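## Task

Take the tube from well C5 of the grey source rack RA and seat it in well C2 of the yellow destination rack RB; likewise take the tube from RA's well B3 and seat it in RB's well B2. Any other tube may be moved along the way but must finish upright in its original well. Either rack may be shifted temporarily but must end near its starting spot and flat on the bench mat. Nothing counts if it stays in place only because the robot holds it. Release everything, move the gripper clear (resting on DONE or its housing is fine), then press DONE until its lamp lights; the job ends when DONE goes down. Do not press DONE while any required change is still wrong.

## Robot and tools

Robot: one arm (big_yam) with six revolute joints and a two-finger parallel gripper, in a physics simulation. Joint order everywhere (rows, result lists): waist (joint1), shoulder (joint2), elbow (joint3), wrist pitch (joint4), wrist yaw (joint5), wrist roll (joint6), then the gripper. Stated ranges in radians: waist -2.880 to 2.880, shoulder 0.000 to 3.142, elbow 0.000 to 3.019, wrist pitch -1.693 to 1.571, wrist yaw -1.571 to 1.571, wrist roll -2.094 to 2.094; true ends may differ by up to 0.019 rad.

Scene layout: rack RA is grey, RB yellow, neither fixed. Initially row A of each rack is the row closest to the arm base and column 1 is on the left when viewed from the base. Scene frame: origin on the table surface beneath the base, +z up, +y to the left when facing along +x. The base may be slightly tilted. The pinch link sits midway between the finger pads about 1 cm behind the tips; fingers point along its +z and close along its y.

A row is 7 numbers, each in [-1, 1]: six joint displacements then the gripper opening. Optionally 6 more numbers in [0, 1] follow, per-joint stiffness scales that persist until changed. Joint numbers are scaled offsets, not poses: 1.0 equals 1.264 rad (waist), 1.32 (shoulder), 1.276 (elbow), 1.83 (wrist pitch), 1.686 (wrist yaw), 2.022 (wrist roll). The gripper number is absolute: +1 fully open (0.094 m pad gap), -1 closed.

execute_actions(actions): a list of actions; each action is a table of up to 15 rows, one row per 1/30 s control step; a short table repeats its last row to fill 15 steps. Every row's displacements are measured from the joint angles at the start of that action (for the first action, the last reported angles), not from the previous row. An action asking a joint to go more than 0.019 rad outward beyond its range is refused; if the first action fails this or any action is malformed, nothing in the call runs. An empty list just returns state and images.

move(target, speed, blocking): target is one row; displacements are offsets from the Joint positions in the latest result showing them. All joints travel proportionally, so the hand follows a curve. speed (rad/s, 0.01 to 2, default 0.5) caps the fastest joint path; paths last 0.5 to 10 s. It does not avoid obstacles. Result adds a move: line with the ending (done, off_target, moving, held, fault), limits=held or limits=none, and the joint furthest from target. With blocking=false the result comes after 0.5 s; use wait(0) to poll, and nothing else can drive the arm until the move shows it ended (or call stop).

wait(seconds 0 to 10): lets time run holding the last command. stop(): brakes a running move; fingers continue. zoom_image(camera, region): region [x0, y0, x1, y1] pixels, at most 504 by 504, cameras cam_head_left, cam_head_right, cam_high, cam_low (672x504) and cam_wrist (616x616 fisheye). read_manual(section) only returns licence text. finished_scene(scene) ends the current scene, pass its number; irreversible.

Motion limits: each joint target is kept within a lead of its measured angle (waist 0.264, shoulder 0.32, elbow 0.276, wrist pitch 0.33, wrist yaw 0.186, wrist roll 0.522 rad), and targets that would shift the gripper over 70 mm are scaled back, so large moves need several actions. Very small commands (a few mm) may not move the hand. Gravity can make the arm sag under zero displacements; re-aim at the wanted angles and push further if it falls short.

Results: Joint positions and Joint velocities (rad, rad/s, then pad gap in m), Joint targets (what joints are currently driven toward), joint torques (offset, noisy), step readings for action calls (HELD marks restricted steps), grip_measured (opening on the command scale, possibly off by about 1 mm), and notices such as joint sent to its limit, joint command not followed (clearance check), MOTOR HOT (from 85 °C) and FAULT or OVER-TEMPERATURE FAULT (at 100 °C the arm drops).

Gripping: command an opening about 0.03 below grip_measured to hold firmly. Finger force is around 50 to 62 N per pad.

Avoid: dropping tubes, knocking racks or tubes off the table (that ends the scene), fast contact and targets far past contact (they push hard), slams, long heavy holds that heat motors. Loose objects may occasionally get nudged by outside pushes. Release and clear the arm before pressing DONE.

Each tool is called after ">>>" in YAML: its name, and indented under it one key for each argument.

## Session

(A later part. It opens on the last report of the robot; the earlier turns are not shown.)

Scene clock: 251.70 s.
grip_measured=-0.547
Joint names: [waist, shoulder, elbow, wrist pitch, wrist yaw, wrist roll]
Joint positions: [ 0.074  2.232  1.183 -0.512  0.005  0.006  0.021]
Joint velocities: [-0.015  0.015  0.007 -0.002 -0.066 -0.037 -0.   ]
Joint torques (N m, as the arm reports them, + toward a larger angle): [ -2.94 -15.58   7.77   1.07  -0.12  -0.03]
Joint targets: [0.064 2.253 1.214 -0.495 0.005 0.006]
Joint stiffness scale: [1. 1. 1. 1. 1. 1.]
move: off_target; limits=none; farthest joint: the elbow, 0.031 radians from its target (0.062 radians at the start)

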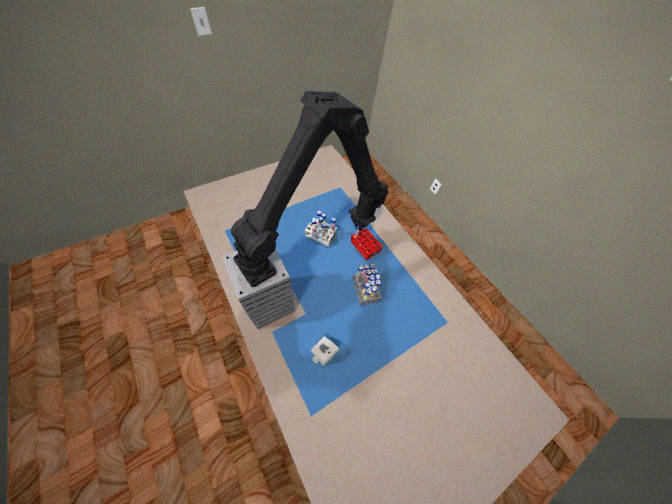

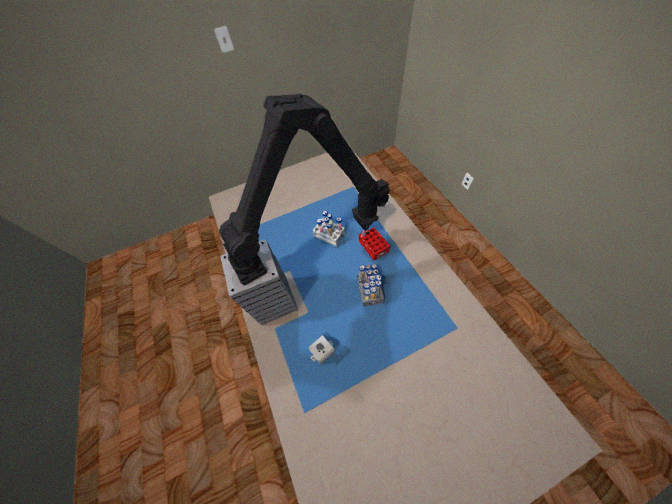

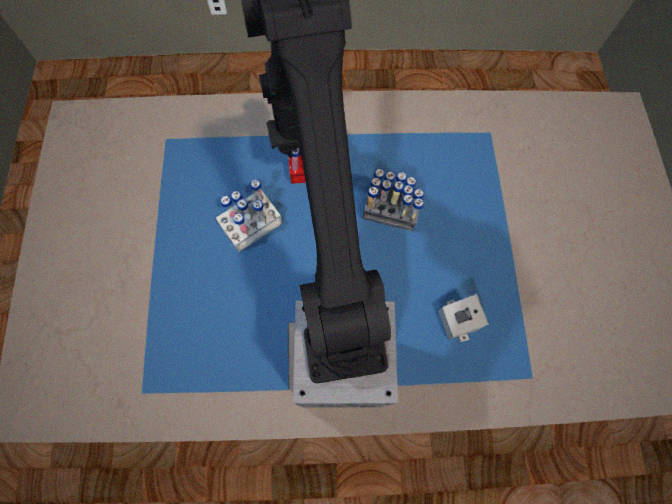

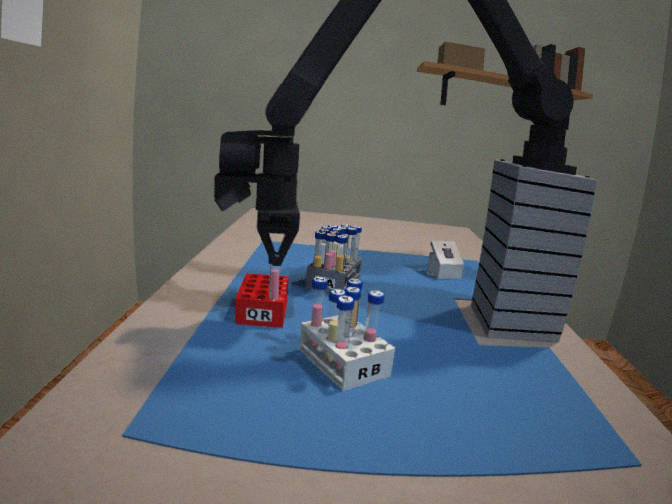

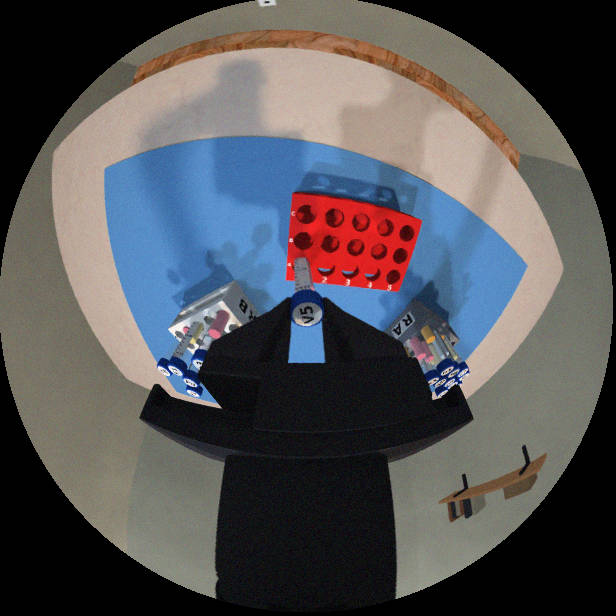

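>>> execute_actions:
  actions:
    - [[0,0.025,0.024,0.012,0,0,-0.58]]
    - [[0,0.01,0.02,0,0,0,-0.38]]

>>> move:
  target: [0,-0.1,0.005,-0.07,0,0,-0.38]

Scene clock: 273.03 s.
grip_measured=-0.381
Joint names: [waist, shoulder, elbow, wrist pitch, wrist yaw, wrist roll]
Joint positions: [ 0.074  2.234  1.185 -0.51   0.005  0.006  0.029]
Joint velocities: [ 0.005 -0.015  0.002  0.007 -0.022 -0.007 -0.001]
Joint torques (N m, as the arm reports them, + toward a larger angle): [ -2.32 -16.01   7.51   0.43  -0.12  -0.02]
Joint targets: [0.074 2.248 1.210 -0.510 0.005 0.006]
Joint stiffness scale: [1. 1. 1. 1. 1. 1.]
Step readings (joint positions; steps 1 to 15: 1st action; 16 to 30: 2nd action):
0: [0.074 2.232 1.183 -0.512 0.005 0.006]
1: [0.074 2.233 1.183 -0.511 0.005 0.006]
2: [0.074 2.234 1.184 -0.510 0.005 0.006]
4: [0.074 2.234 1.185 -0.510 0.005 0.006]
8: [0.074 2.234 1.185 -0.510 0.005 0.006]
15: [0.074 2.234 1.185 -0.510 0.005 0.006]
16: [0.074 2.234 1.185 -0.510 0.005 0.006]
17: [0.074 2.234 1.185 -0.510 0.005 0.006]
19: [0.074 2.234 1.185 -0.510 0.005 0.006]
23: [0.074 2.234 1.185 -0.510 0.005 0.006]
30: Joint positions above

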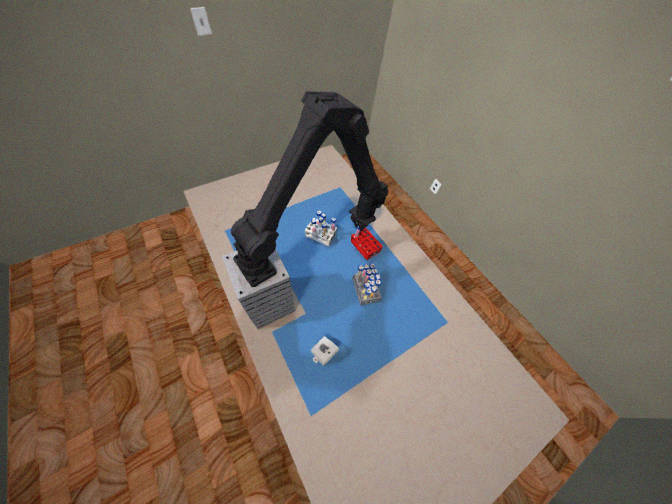

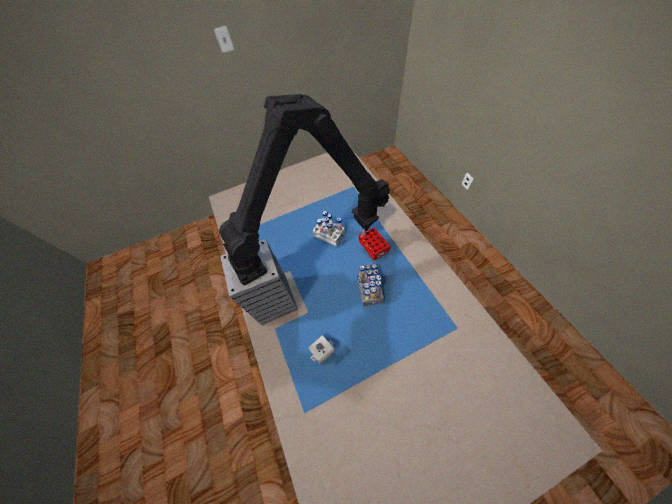

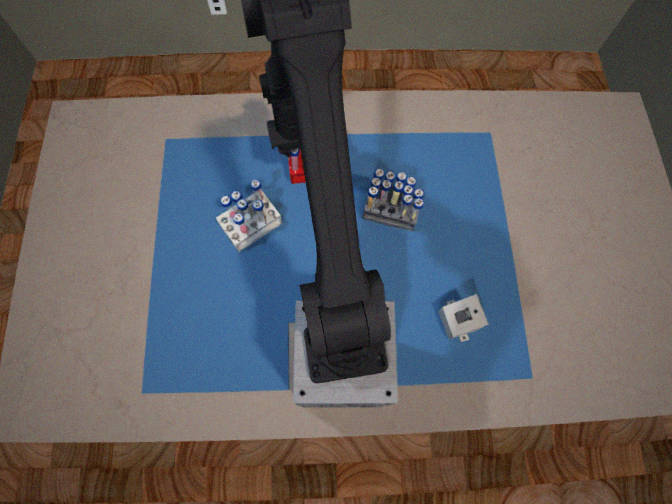

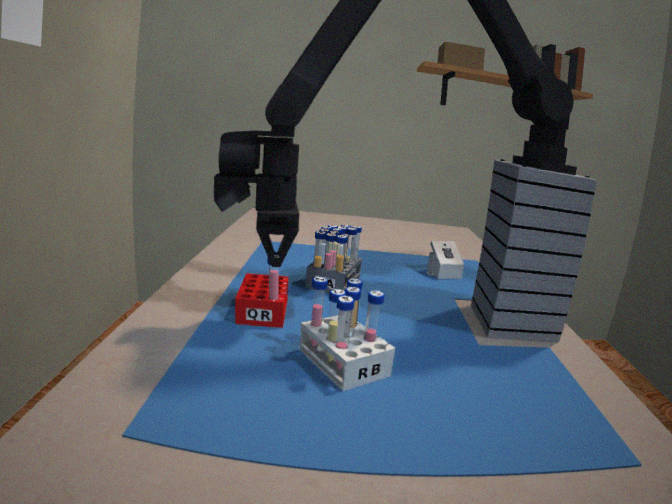

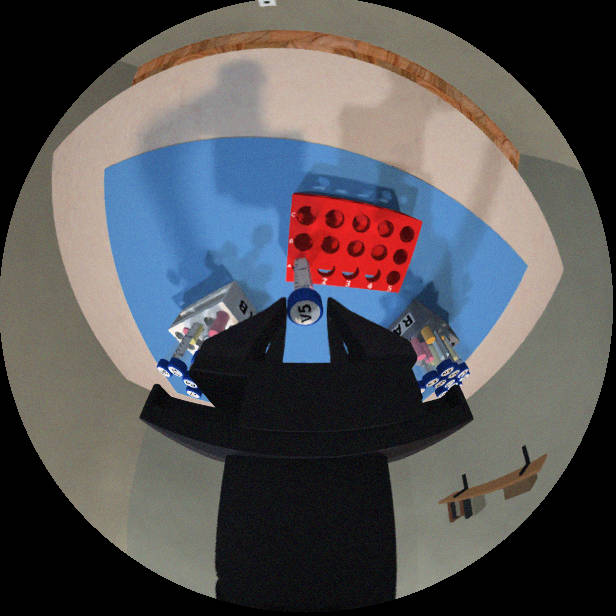

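Scene clock: 273.97 s.
grip_measured=-0.381
Joint names: [waist, shoulder, elbow, wrist pitch, wrist yaw, wrist roll]
Joint positions: [ 0.074  2.096  1.185 -0.623  0.005  0.006  0.029]
Joint velocities: [ 0.005 -0.005 -0.002 -0.002 -0.007 -0.095 -0.   ]
Joint torques (N m, as the arm reports them, + toward a larger angle): [ -1.95 -16.44   6.98   0.05  -0.13  -0.06]
Joint targets: [0.074 2.103 1.191 -0.638 0.005 0.006]
Joint stiffness scale: [1. 1. 1. 1. 1. 1.]
move: done; limits=none; farthest joint: the wrist pitch, 0.015 radians from its target (0.128 radians at the start)

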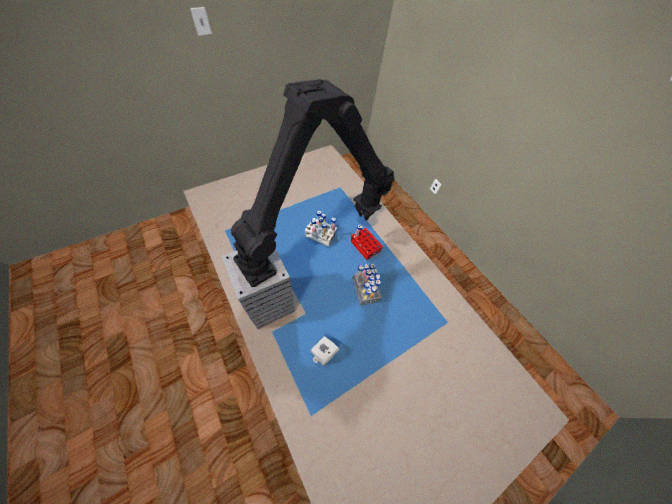

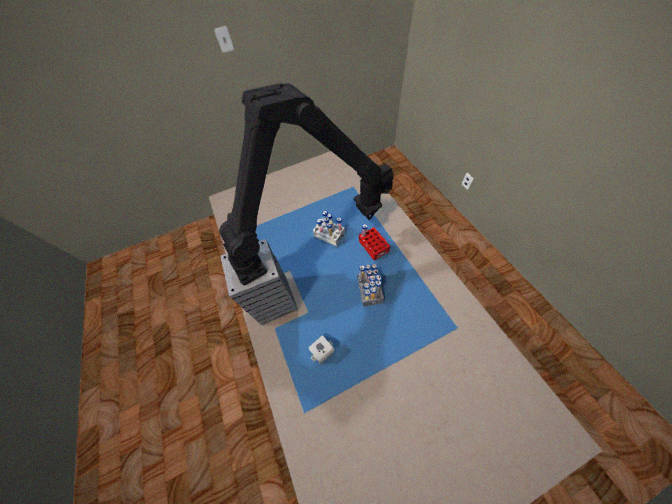

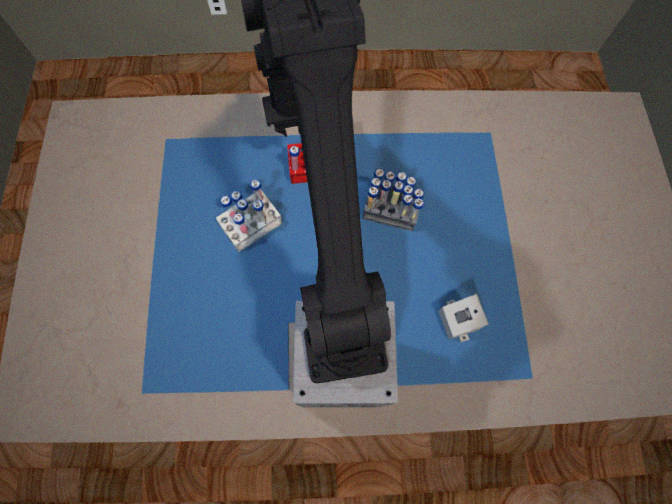

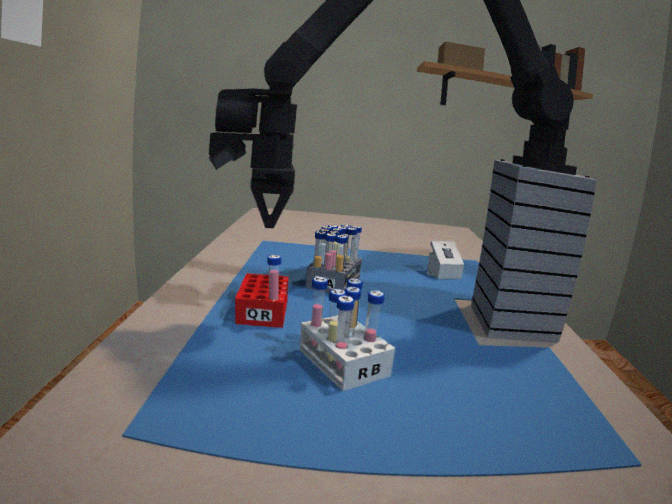

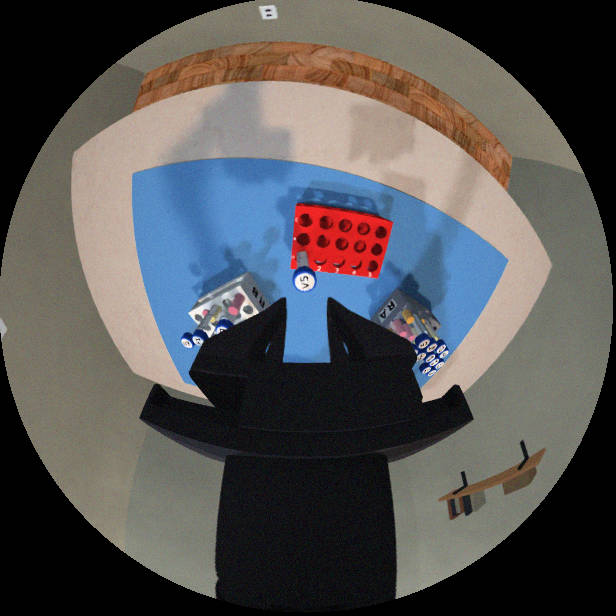

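>>> move:
  target: [-0.414,-0.028,-0.215,0.126,0,0.79,-0.38]
  speed: 1.2

>>> zoom_image:
  camera: "cam_wrist"
  region: [200,180,420,380]

Scene clock: 281.23 s.
grip_measured=-0.381
Joint names: [waist, shoulder, elbow, wrist pitch, wrist yaw, wrist roll]
Joint positions: [-0.446  2.076  0.912 -0.409  0.005  1.591  0.029]
Joint velocities: [-0.005  0.005  0.002  0.002  0.007  0.066 -0.001]
Joint torques (N m, as the arm reports them, + toward a larger angle): [ -2.52 -15.36   3.94   1.05  -0.05   0.11]
Joint targets: [-0.449 2.059 0.910 -0.393 0.005 1.603]
Joint stiffness scale: [1. 1. 1. 1. 1. 1.]
move: done; limits=none; farthest joint: the shoulder, 0.017 radians from its target (0.037 radians at the start)

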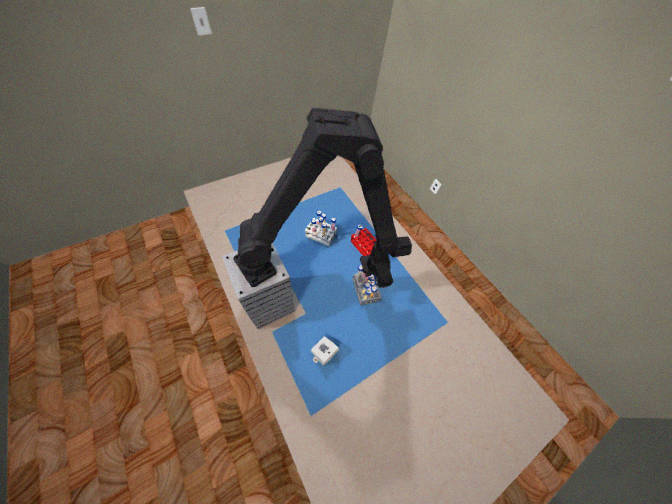

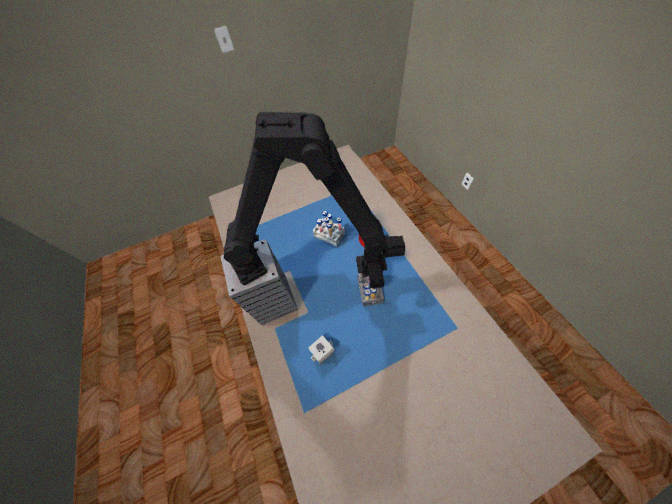

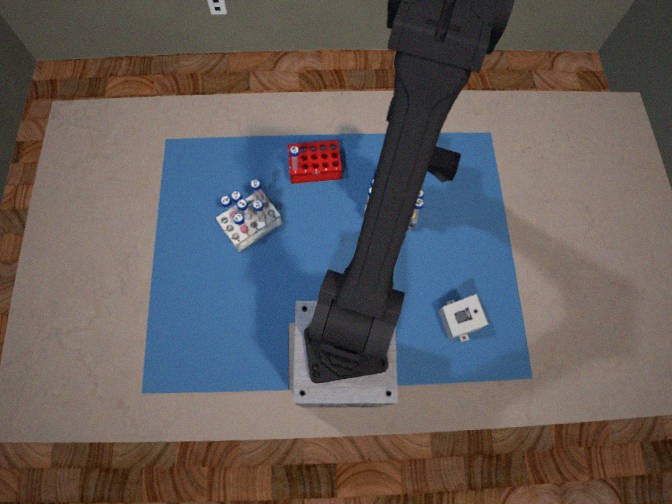

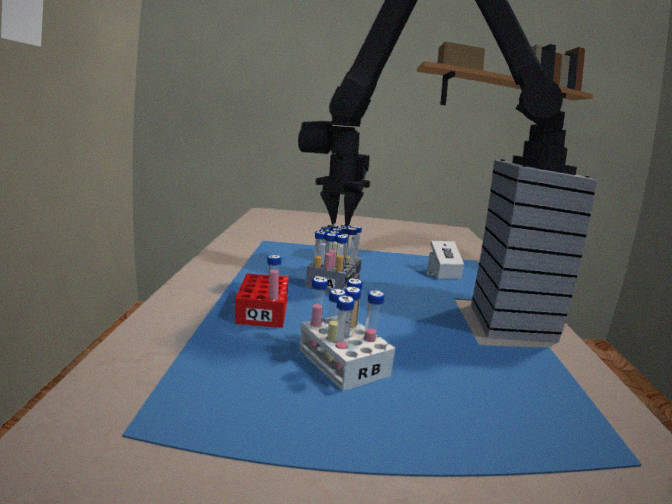

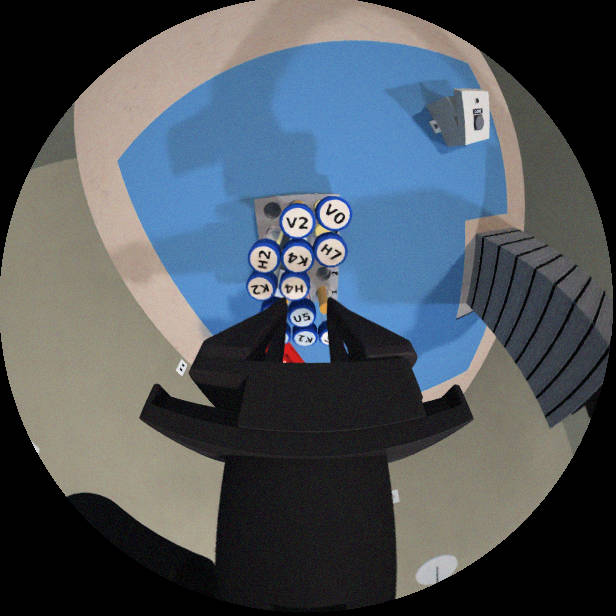

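Region (200, 180, 420, 380) of cam_wrist's 616x616 image, scaled by 2.291, with more detail than that image has; it fills the top 458 rows of this view, and the rest is white.

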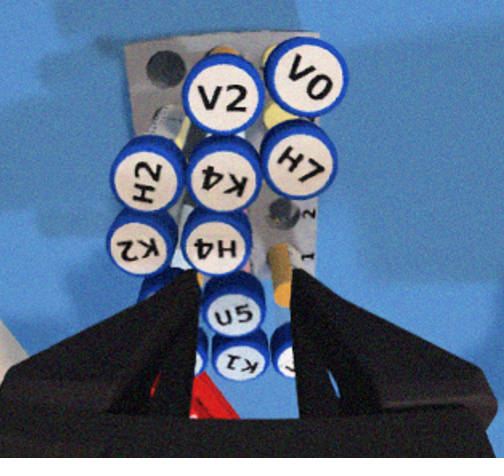

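>>> move:
  target: [0.022,0,0.02,0,0,0.005,-0.38]
  speed: 0.1

>>> move:
  target: [0.005,0.065,0.034,0.041,0,0.005,-0.38]
  speed: 0.08

>>> zoom_image:
  camera: "cam_wrist"
  region: [200,180,420,380]

Scene clock: 291.17 s.
grip_measured=-0.381
Joint names: [waist, shoulder, elbow, wrist pitch, wrist yaw, wrist roll]
Joint positions: [-0.43   2.076  0.912 -0.409  0.005  1.591  0.029]
Joint velocities: [ 0.005 -0.024  0.012 -0.017 -0.051  0.051 -0.   ]
Joint torques (N m, as the arm reports them, + toward a larger angle): [ -0.9  -13.94   6.28   0.48  -0.05   0.05]
Joint targets: [-0.418 2.076 0.938 -0.409 0.005 1.601]
Joint stiffness scale: [1. 1. 1. 1. 1. 1.]
move: off_target; limits=none; farthest joint: the elbow, 0.025 radians from its target (0.025 radians at the start)

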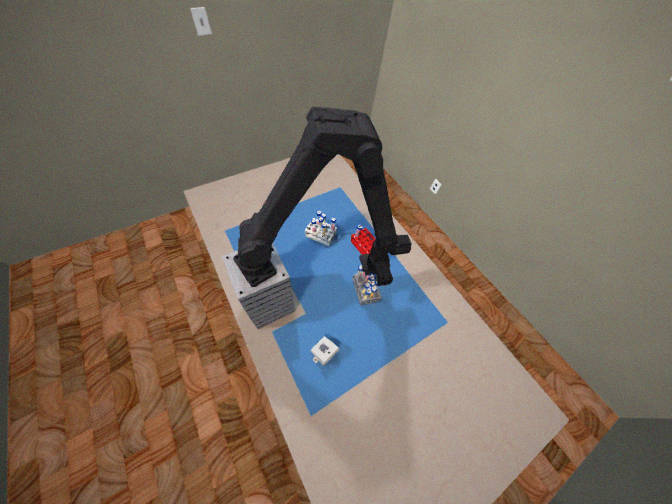

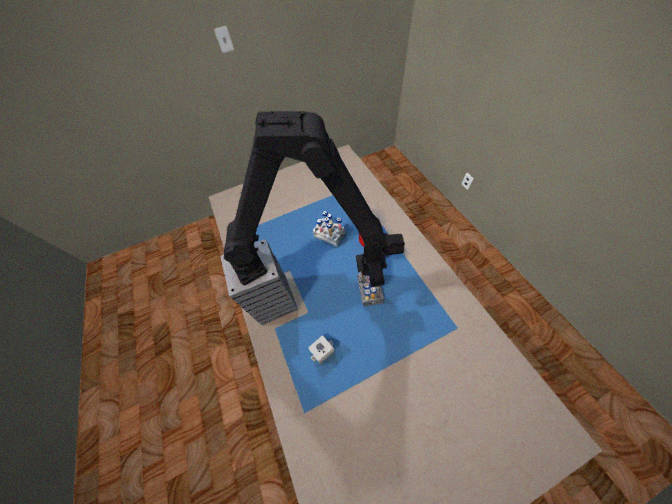

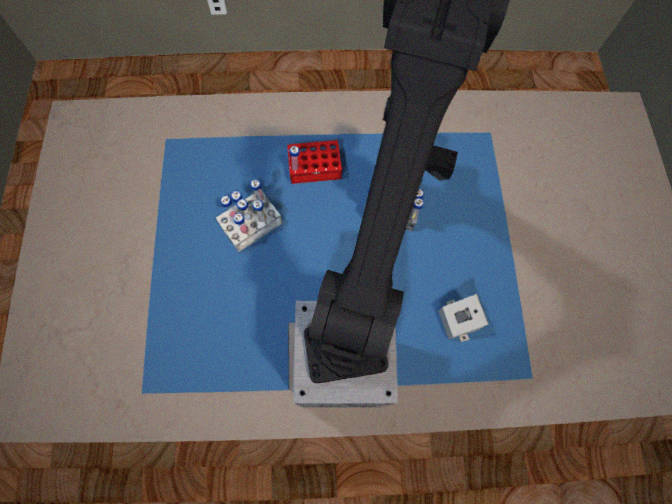

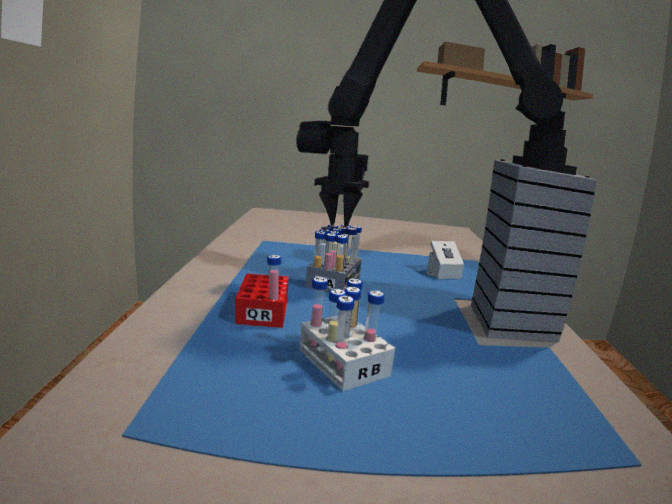

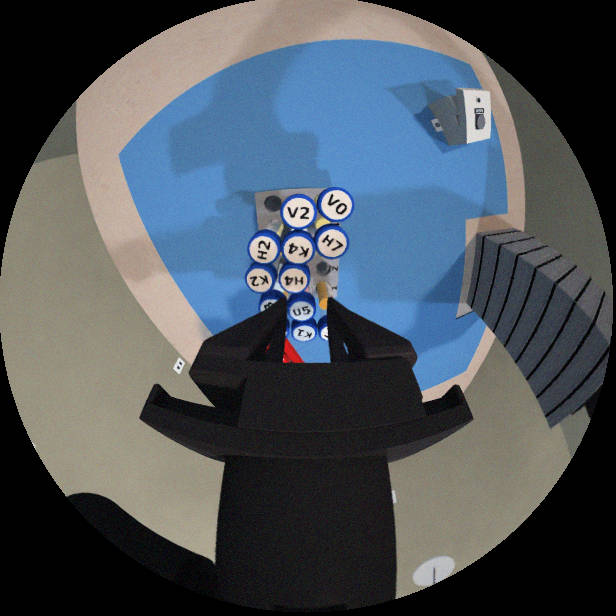

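Scene clock: 292.57 s.
grip_measured=-0.381
Joint names: [waist, shoulder, elbow, wrist pitch, wrist yaw, wrist roll]
Joint positions: [-0.43   2.146  0.931 -0.351  0.005  1.591  0.029]
Joint velocities: [-0.024 -0.015  0.002  0.007 -0.037 -0.037  0.001]
Joint torques (N m, as the arm reports them, + toward a larger angle): [ -1.94 -13.44   5.61   0.89  -0.03   0.1 ]
Joint targets: [-0.423 2.161 0.956 -0.334 0.005 1.602]
Joint stiffness scale: [1. 1. 1. 1. 1. 1.]
move: off_target; limits=none; farthest joint: the elbow, 0.025 radians from its target (0.043 radians at the start)

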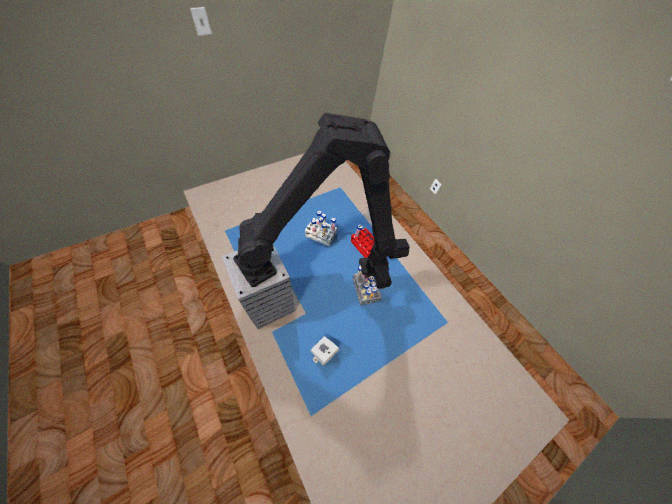

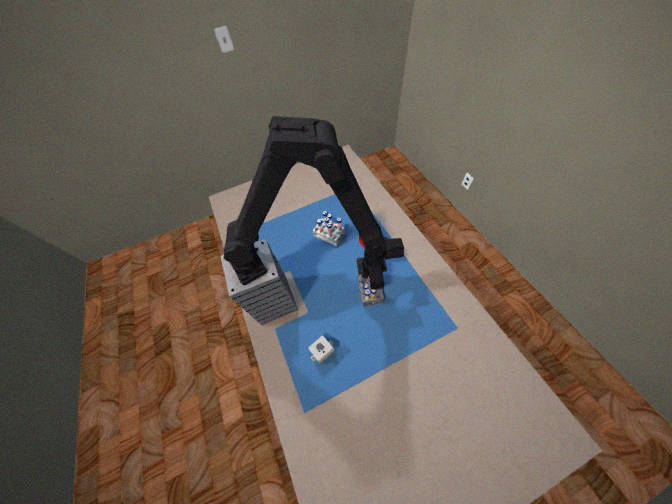

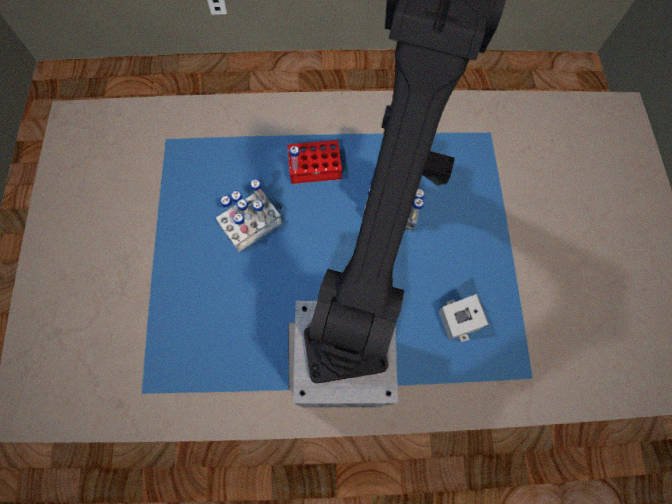

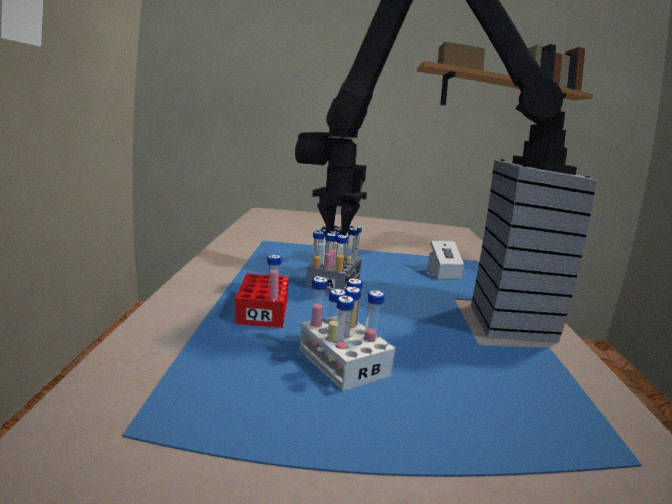

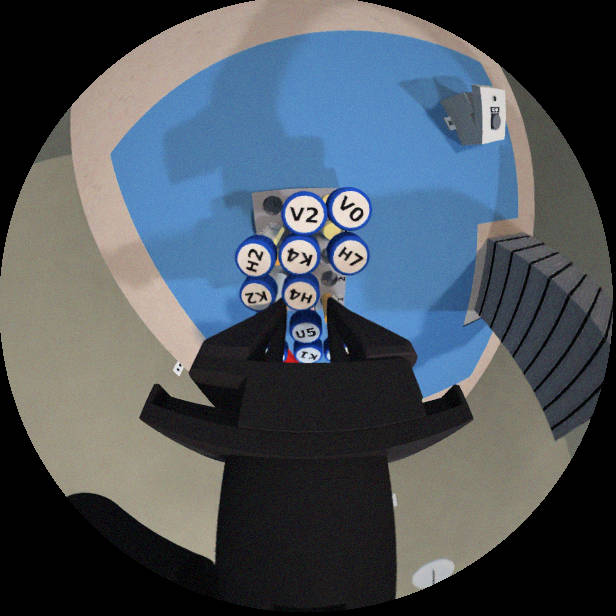

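Region (200, 180, 420, 380) of cam_wrist's 616x616 image, scaled by 2.291, with more detail than that image has; it fills the top 458 rows of this view, and the rest is white.

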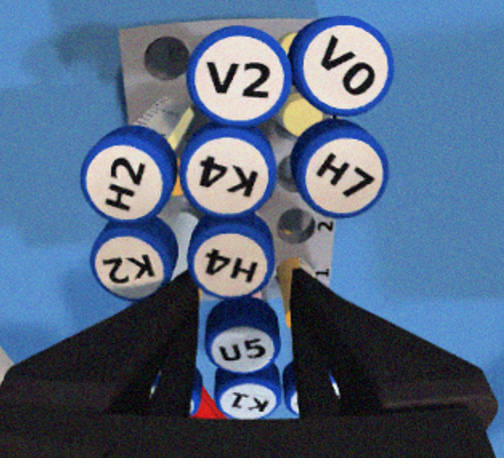

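It went in. Slide so H4 reaches y≈316 (~13 mm).

>>> move:
  target: [-0.036,0.012,0.019,0.009,0,0,-0.38]
  speed: 0.05

>>> move:
  target: [-0.008,0.012,0.005,0.009,0,0,-0.58]

Scene clock: 297.77 s.
grip_measured=-0.381
Joint names: [waist, shoulder, elbow, wrist pitch, wrist yaw, wrist roll]
Joint positions: [-0.462  2.146  0.931 -0.351  0.005  1.591  0.029]
Joint velocities: [-0.005 -0.005 -0.002 -0.002 -0.051  0.007  0.   ]
Joint torques (N m, as the arm reports them, + toward a larger angle): [ -4.25 -13.88   5.59   1.05  -0.01   0.  ]
Joint targets: [-0.476 2.161 0.955 -0.334 0.005 1.591]
Joint stiffness scale: [1. 1. 1. 1. 1. 1.]
move: off_target; limits=none; farthest joint: the elbow, 0.025 radians from its target (0.025 radians at the start)

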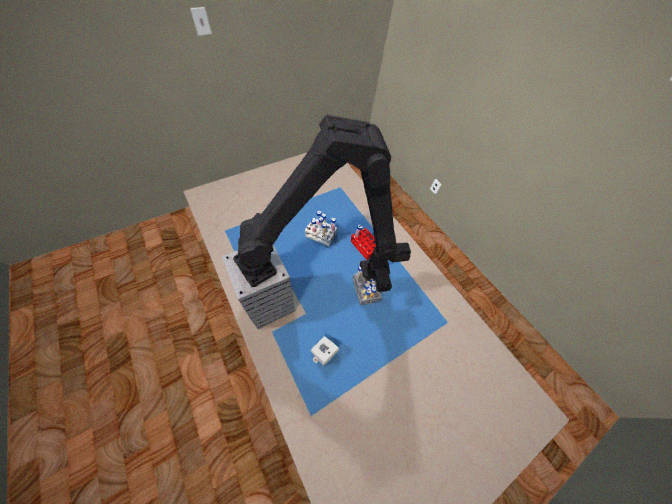

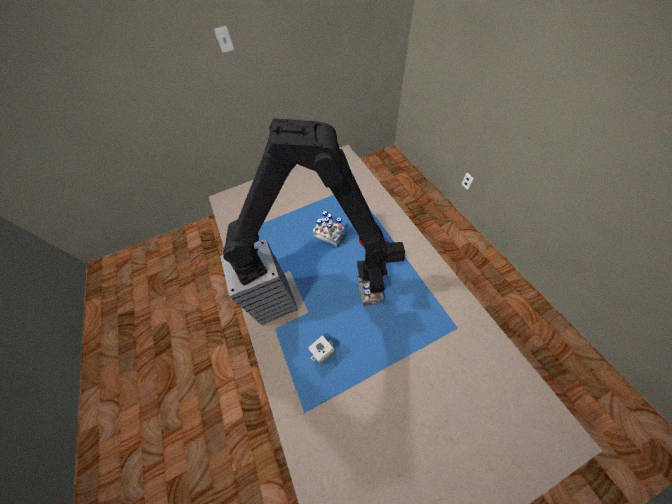

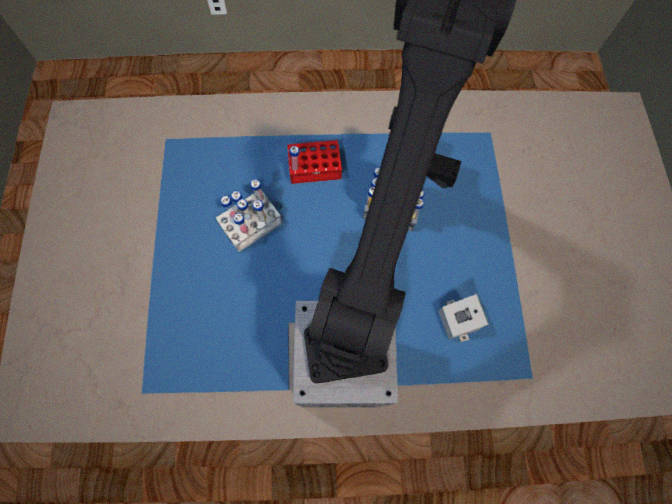

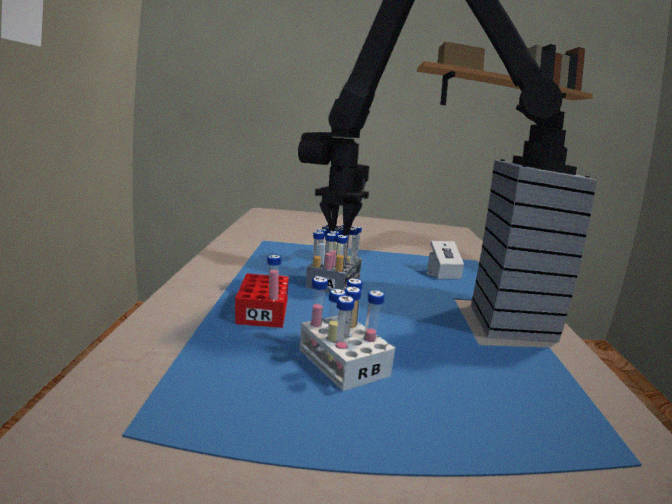

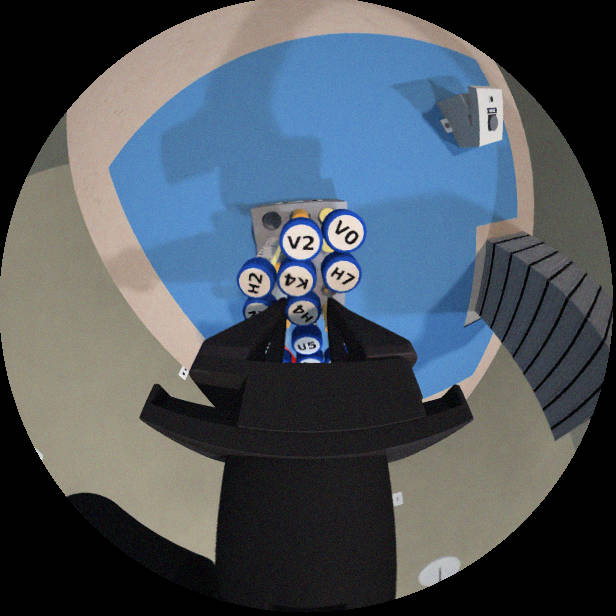

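Scene clock: 298.47 s.
grip_measured=-0.546
Joint names: [waist, shoulder, elbow, wrist pitch, wrist yaw, wrist roll]
Joint positions: [-0.462  2.146  0.931 -0.351  0.005  1.591  0.021]
Joint velocities: [ 0.005 -0.015 -0.002 -0.017  0.051  0.007 -0.001]
Joint torques (N m, as the arm reports them, + toward a larger angle): [ -2.73 -13.49   4.18   0.96  -0.06   0.01]
Joint targets: [-0.472 2.161 0.937 -0.334 0.005 1.591]
Joint stiffness scale: [1. 1. 1. 1. 1. 1.]
move: done; limits=none; farthest joint: the shoulder, 0.016 radians from its target (0.016 radians at the start)

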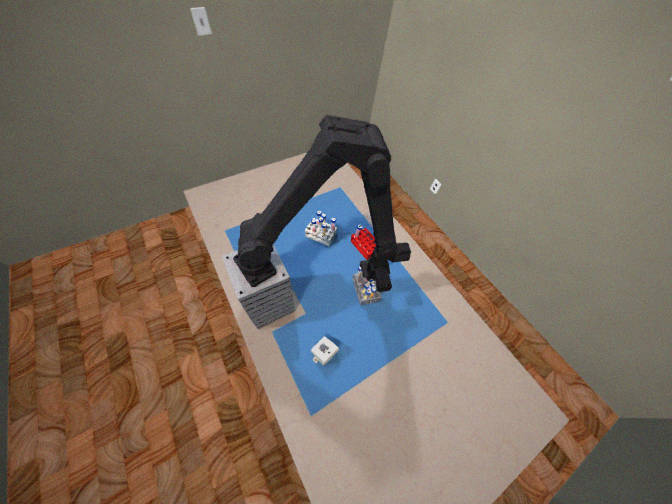

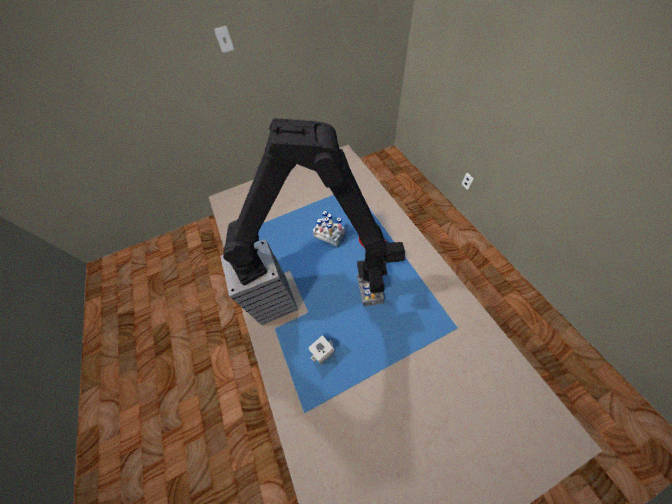

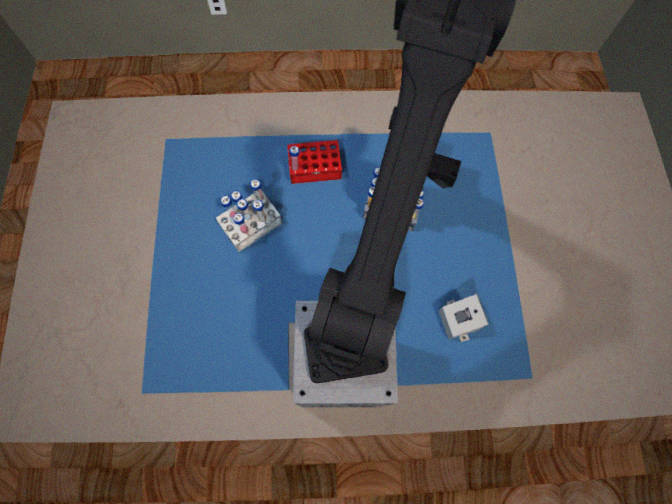

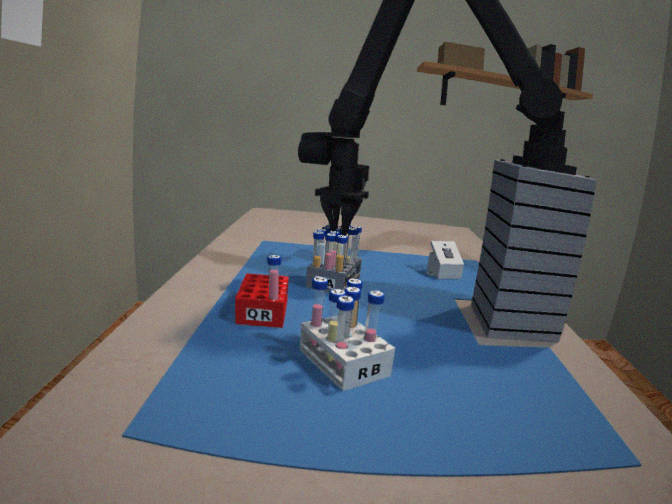

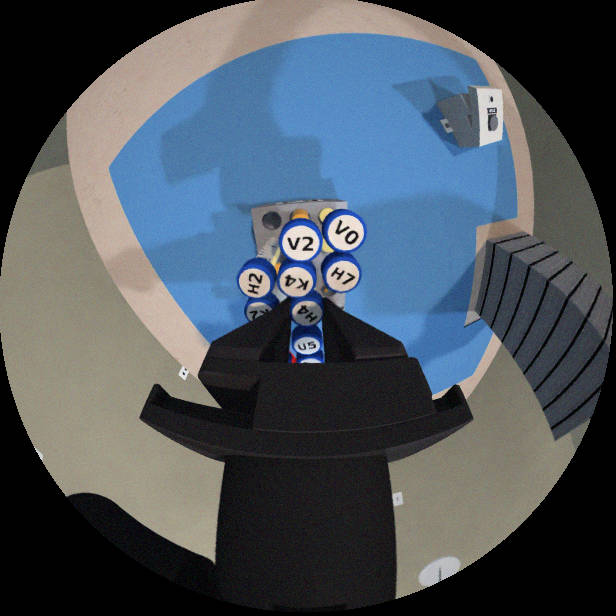

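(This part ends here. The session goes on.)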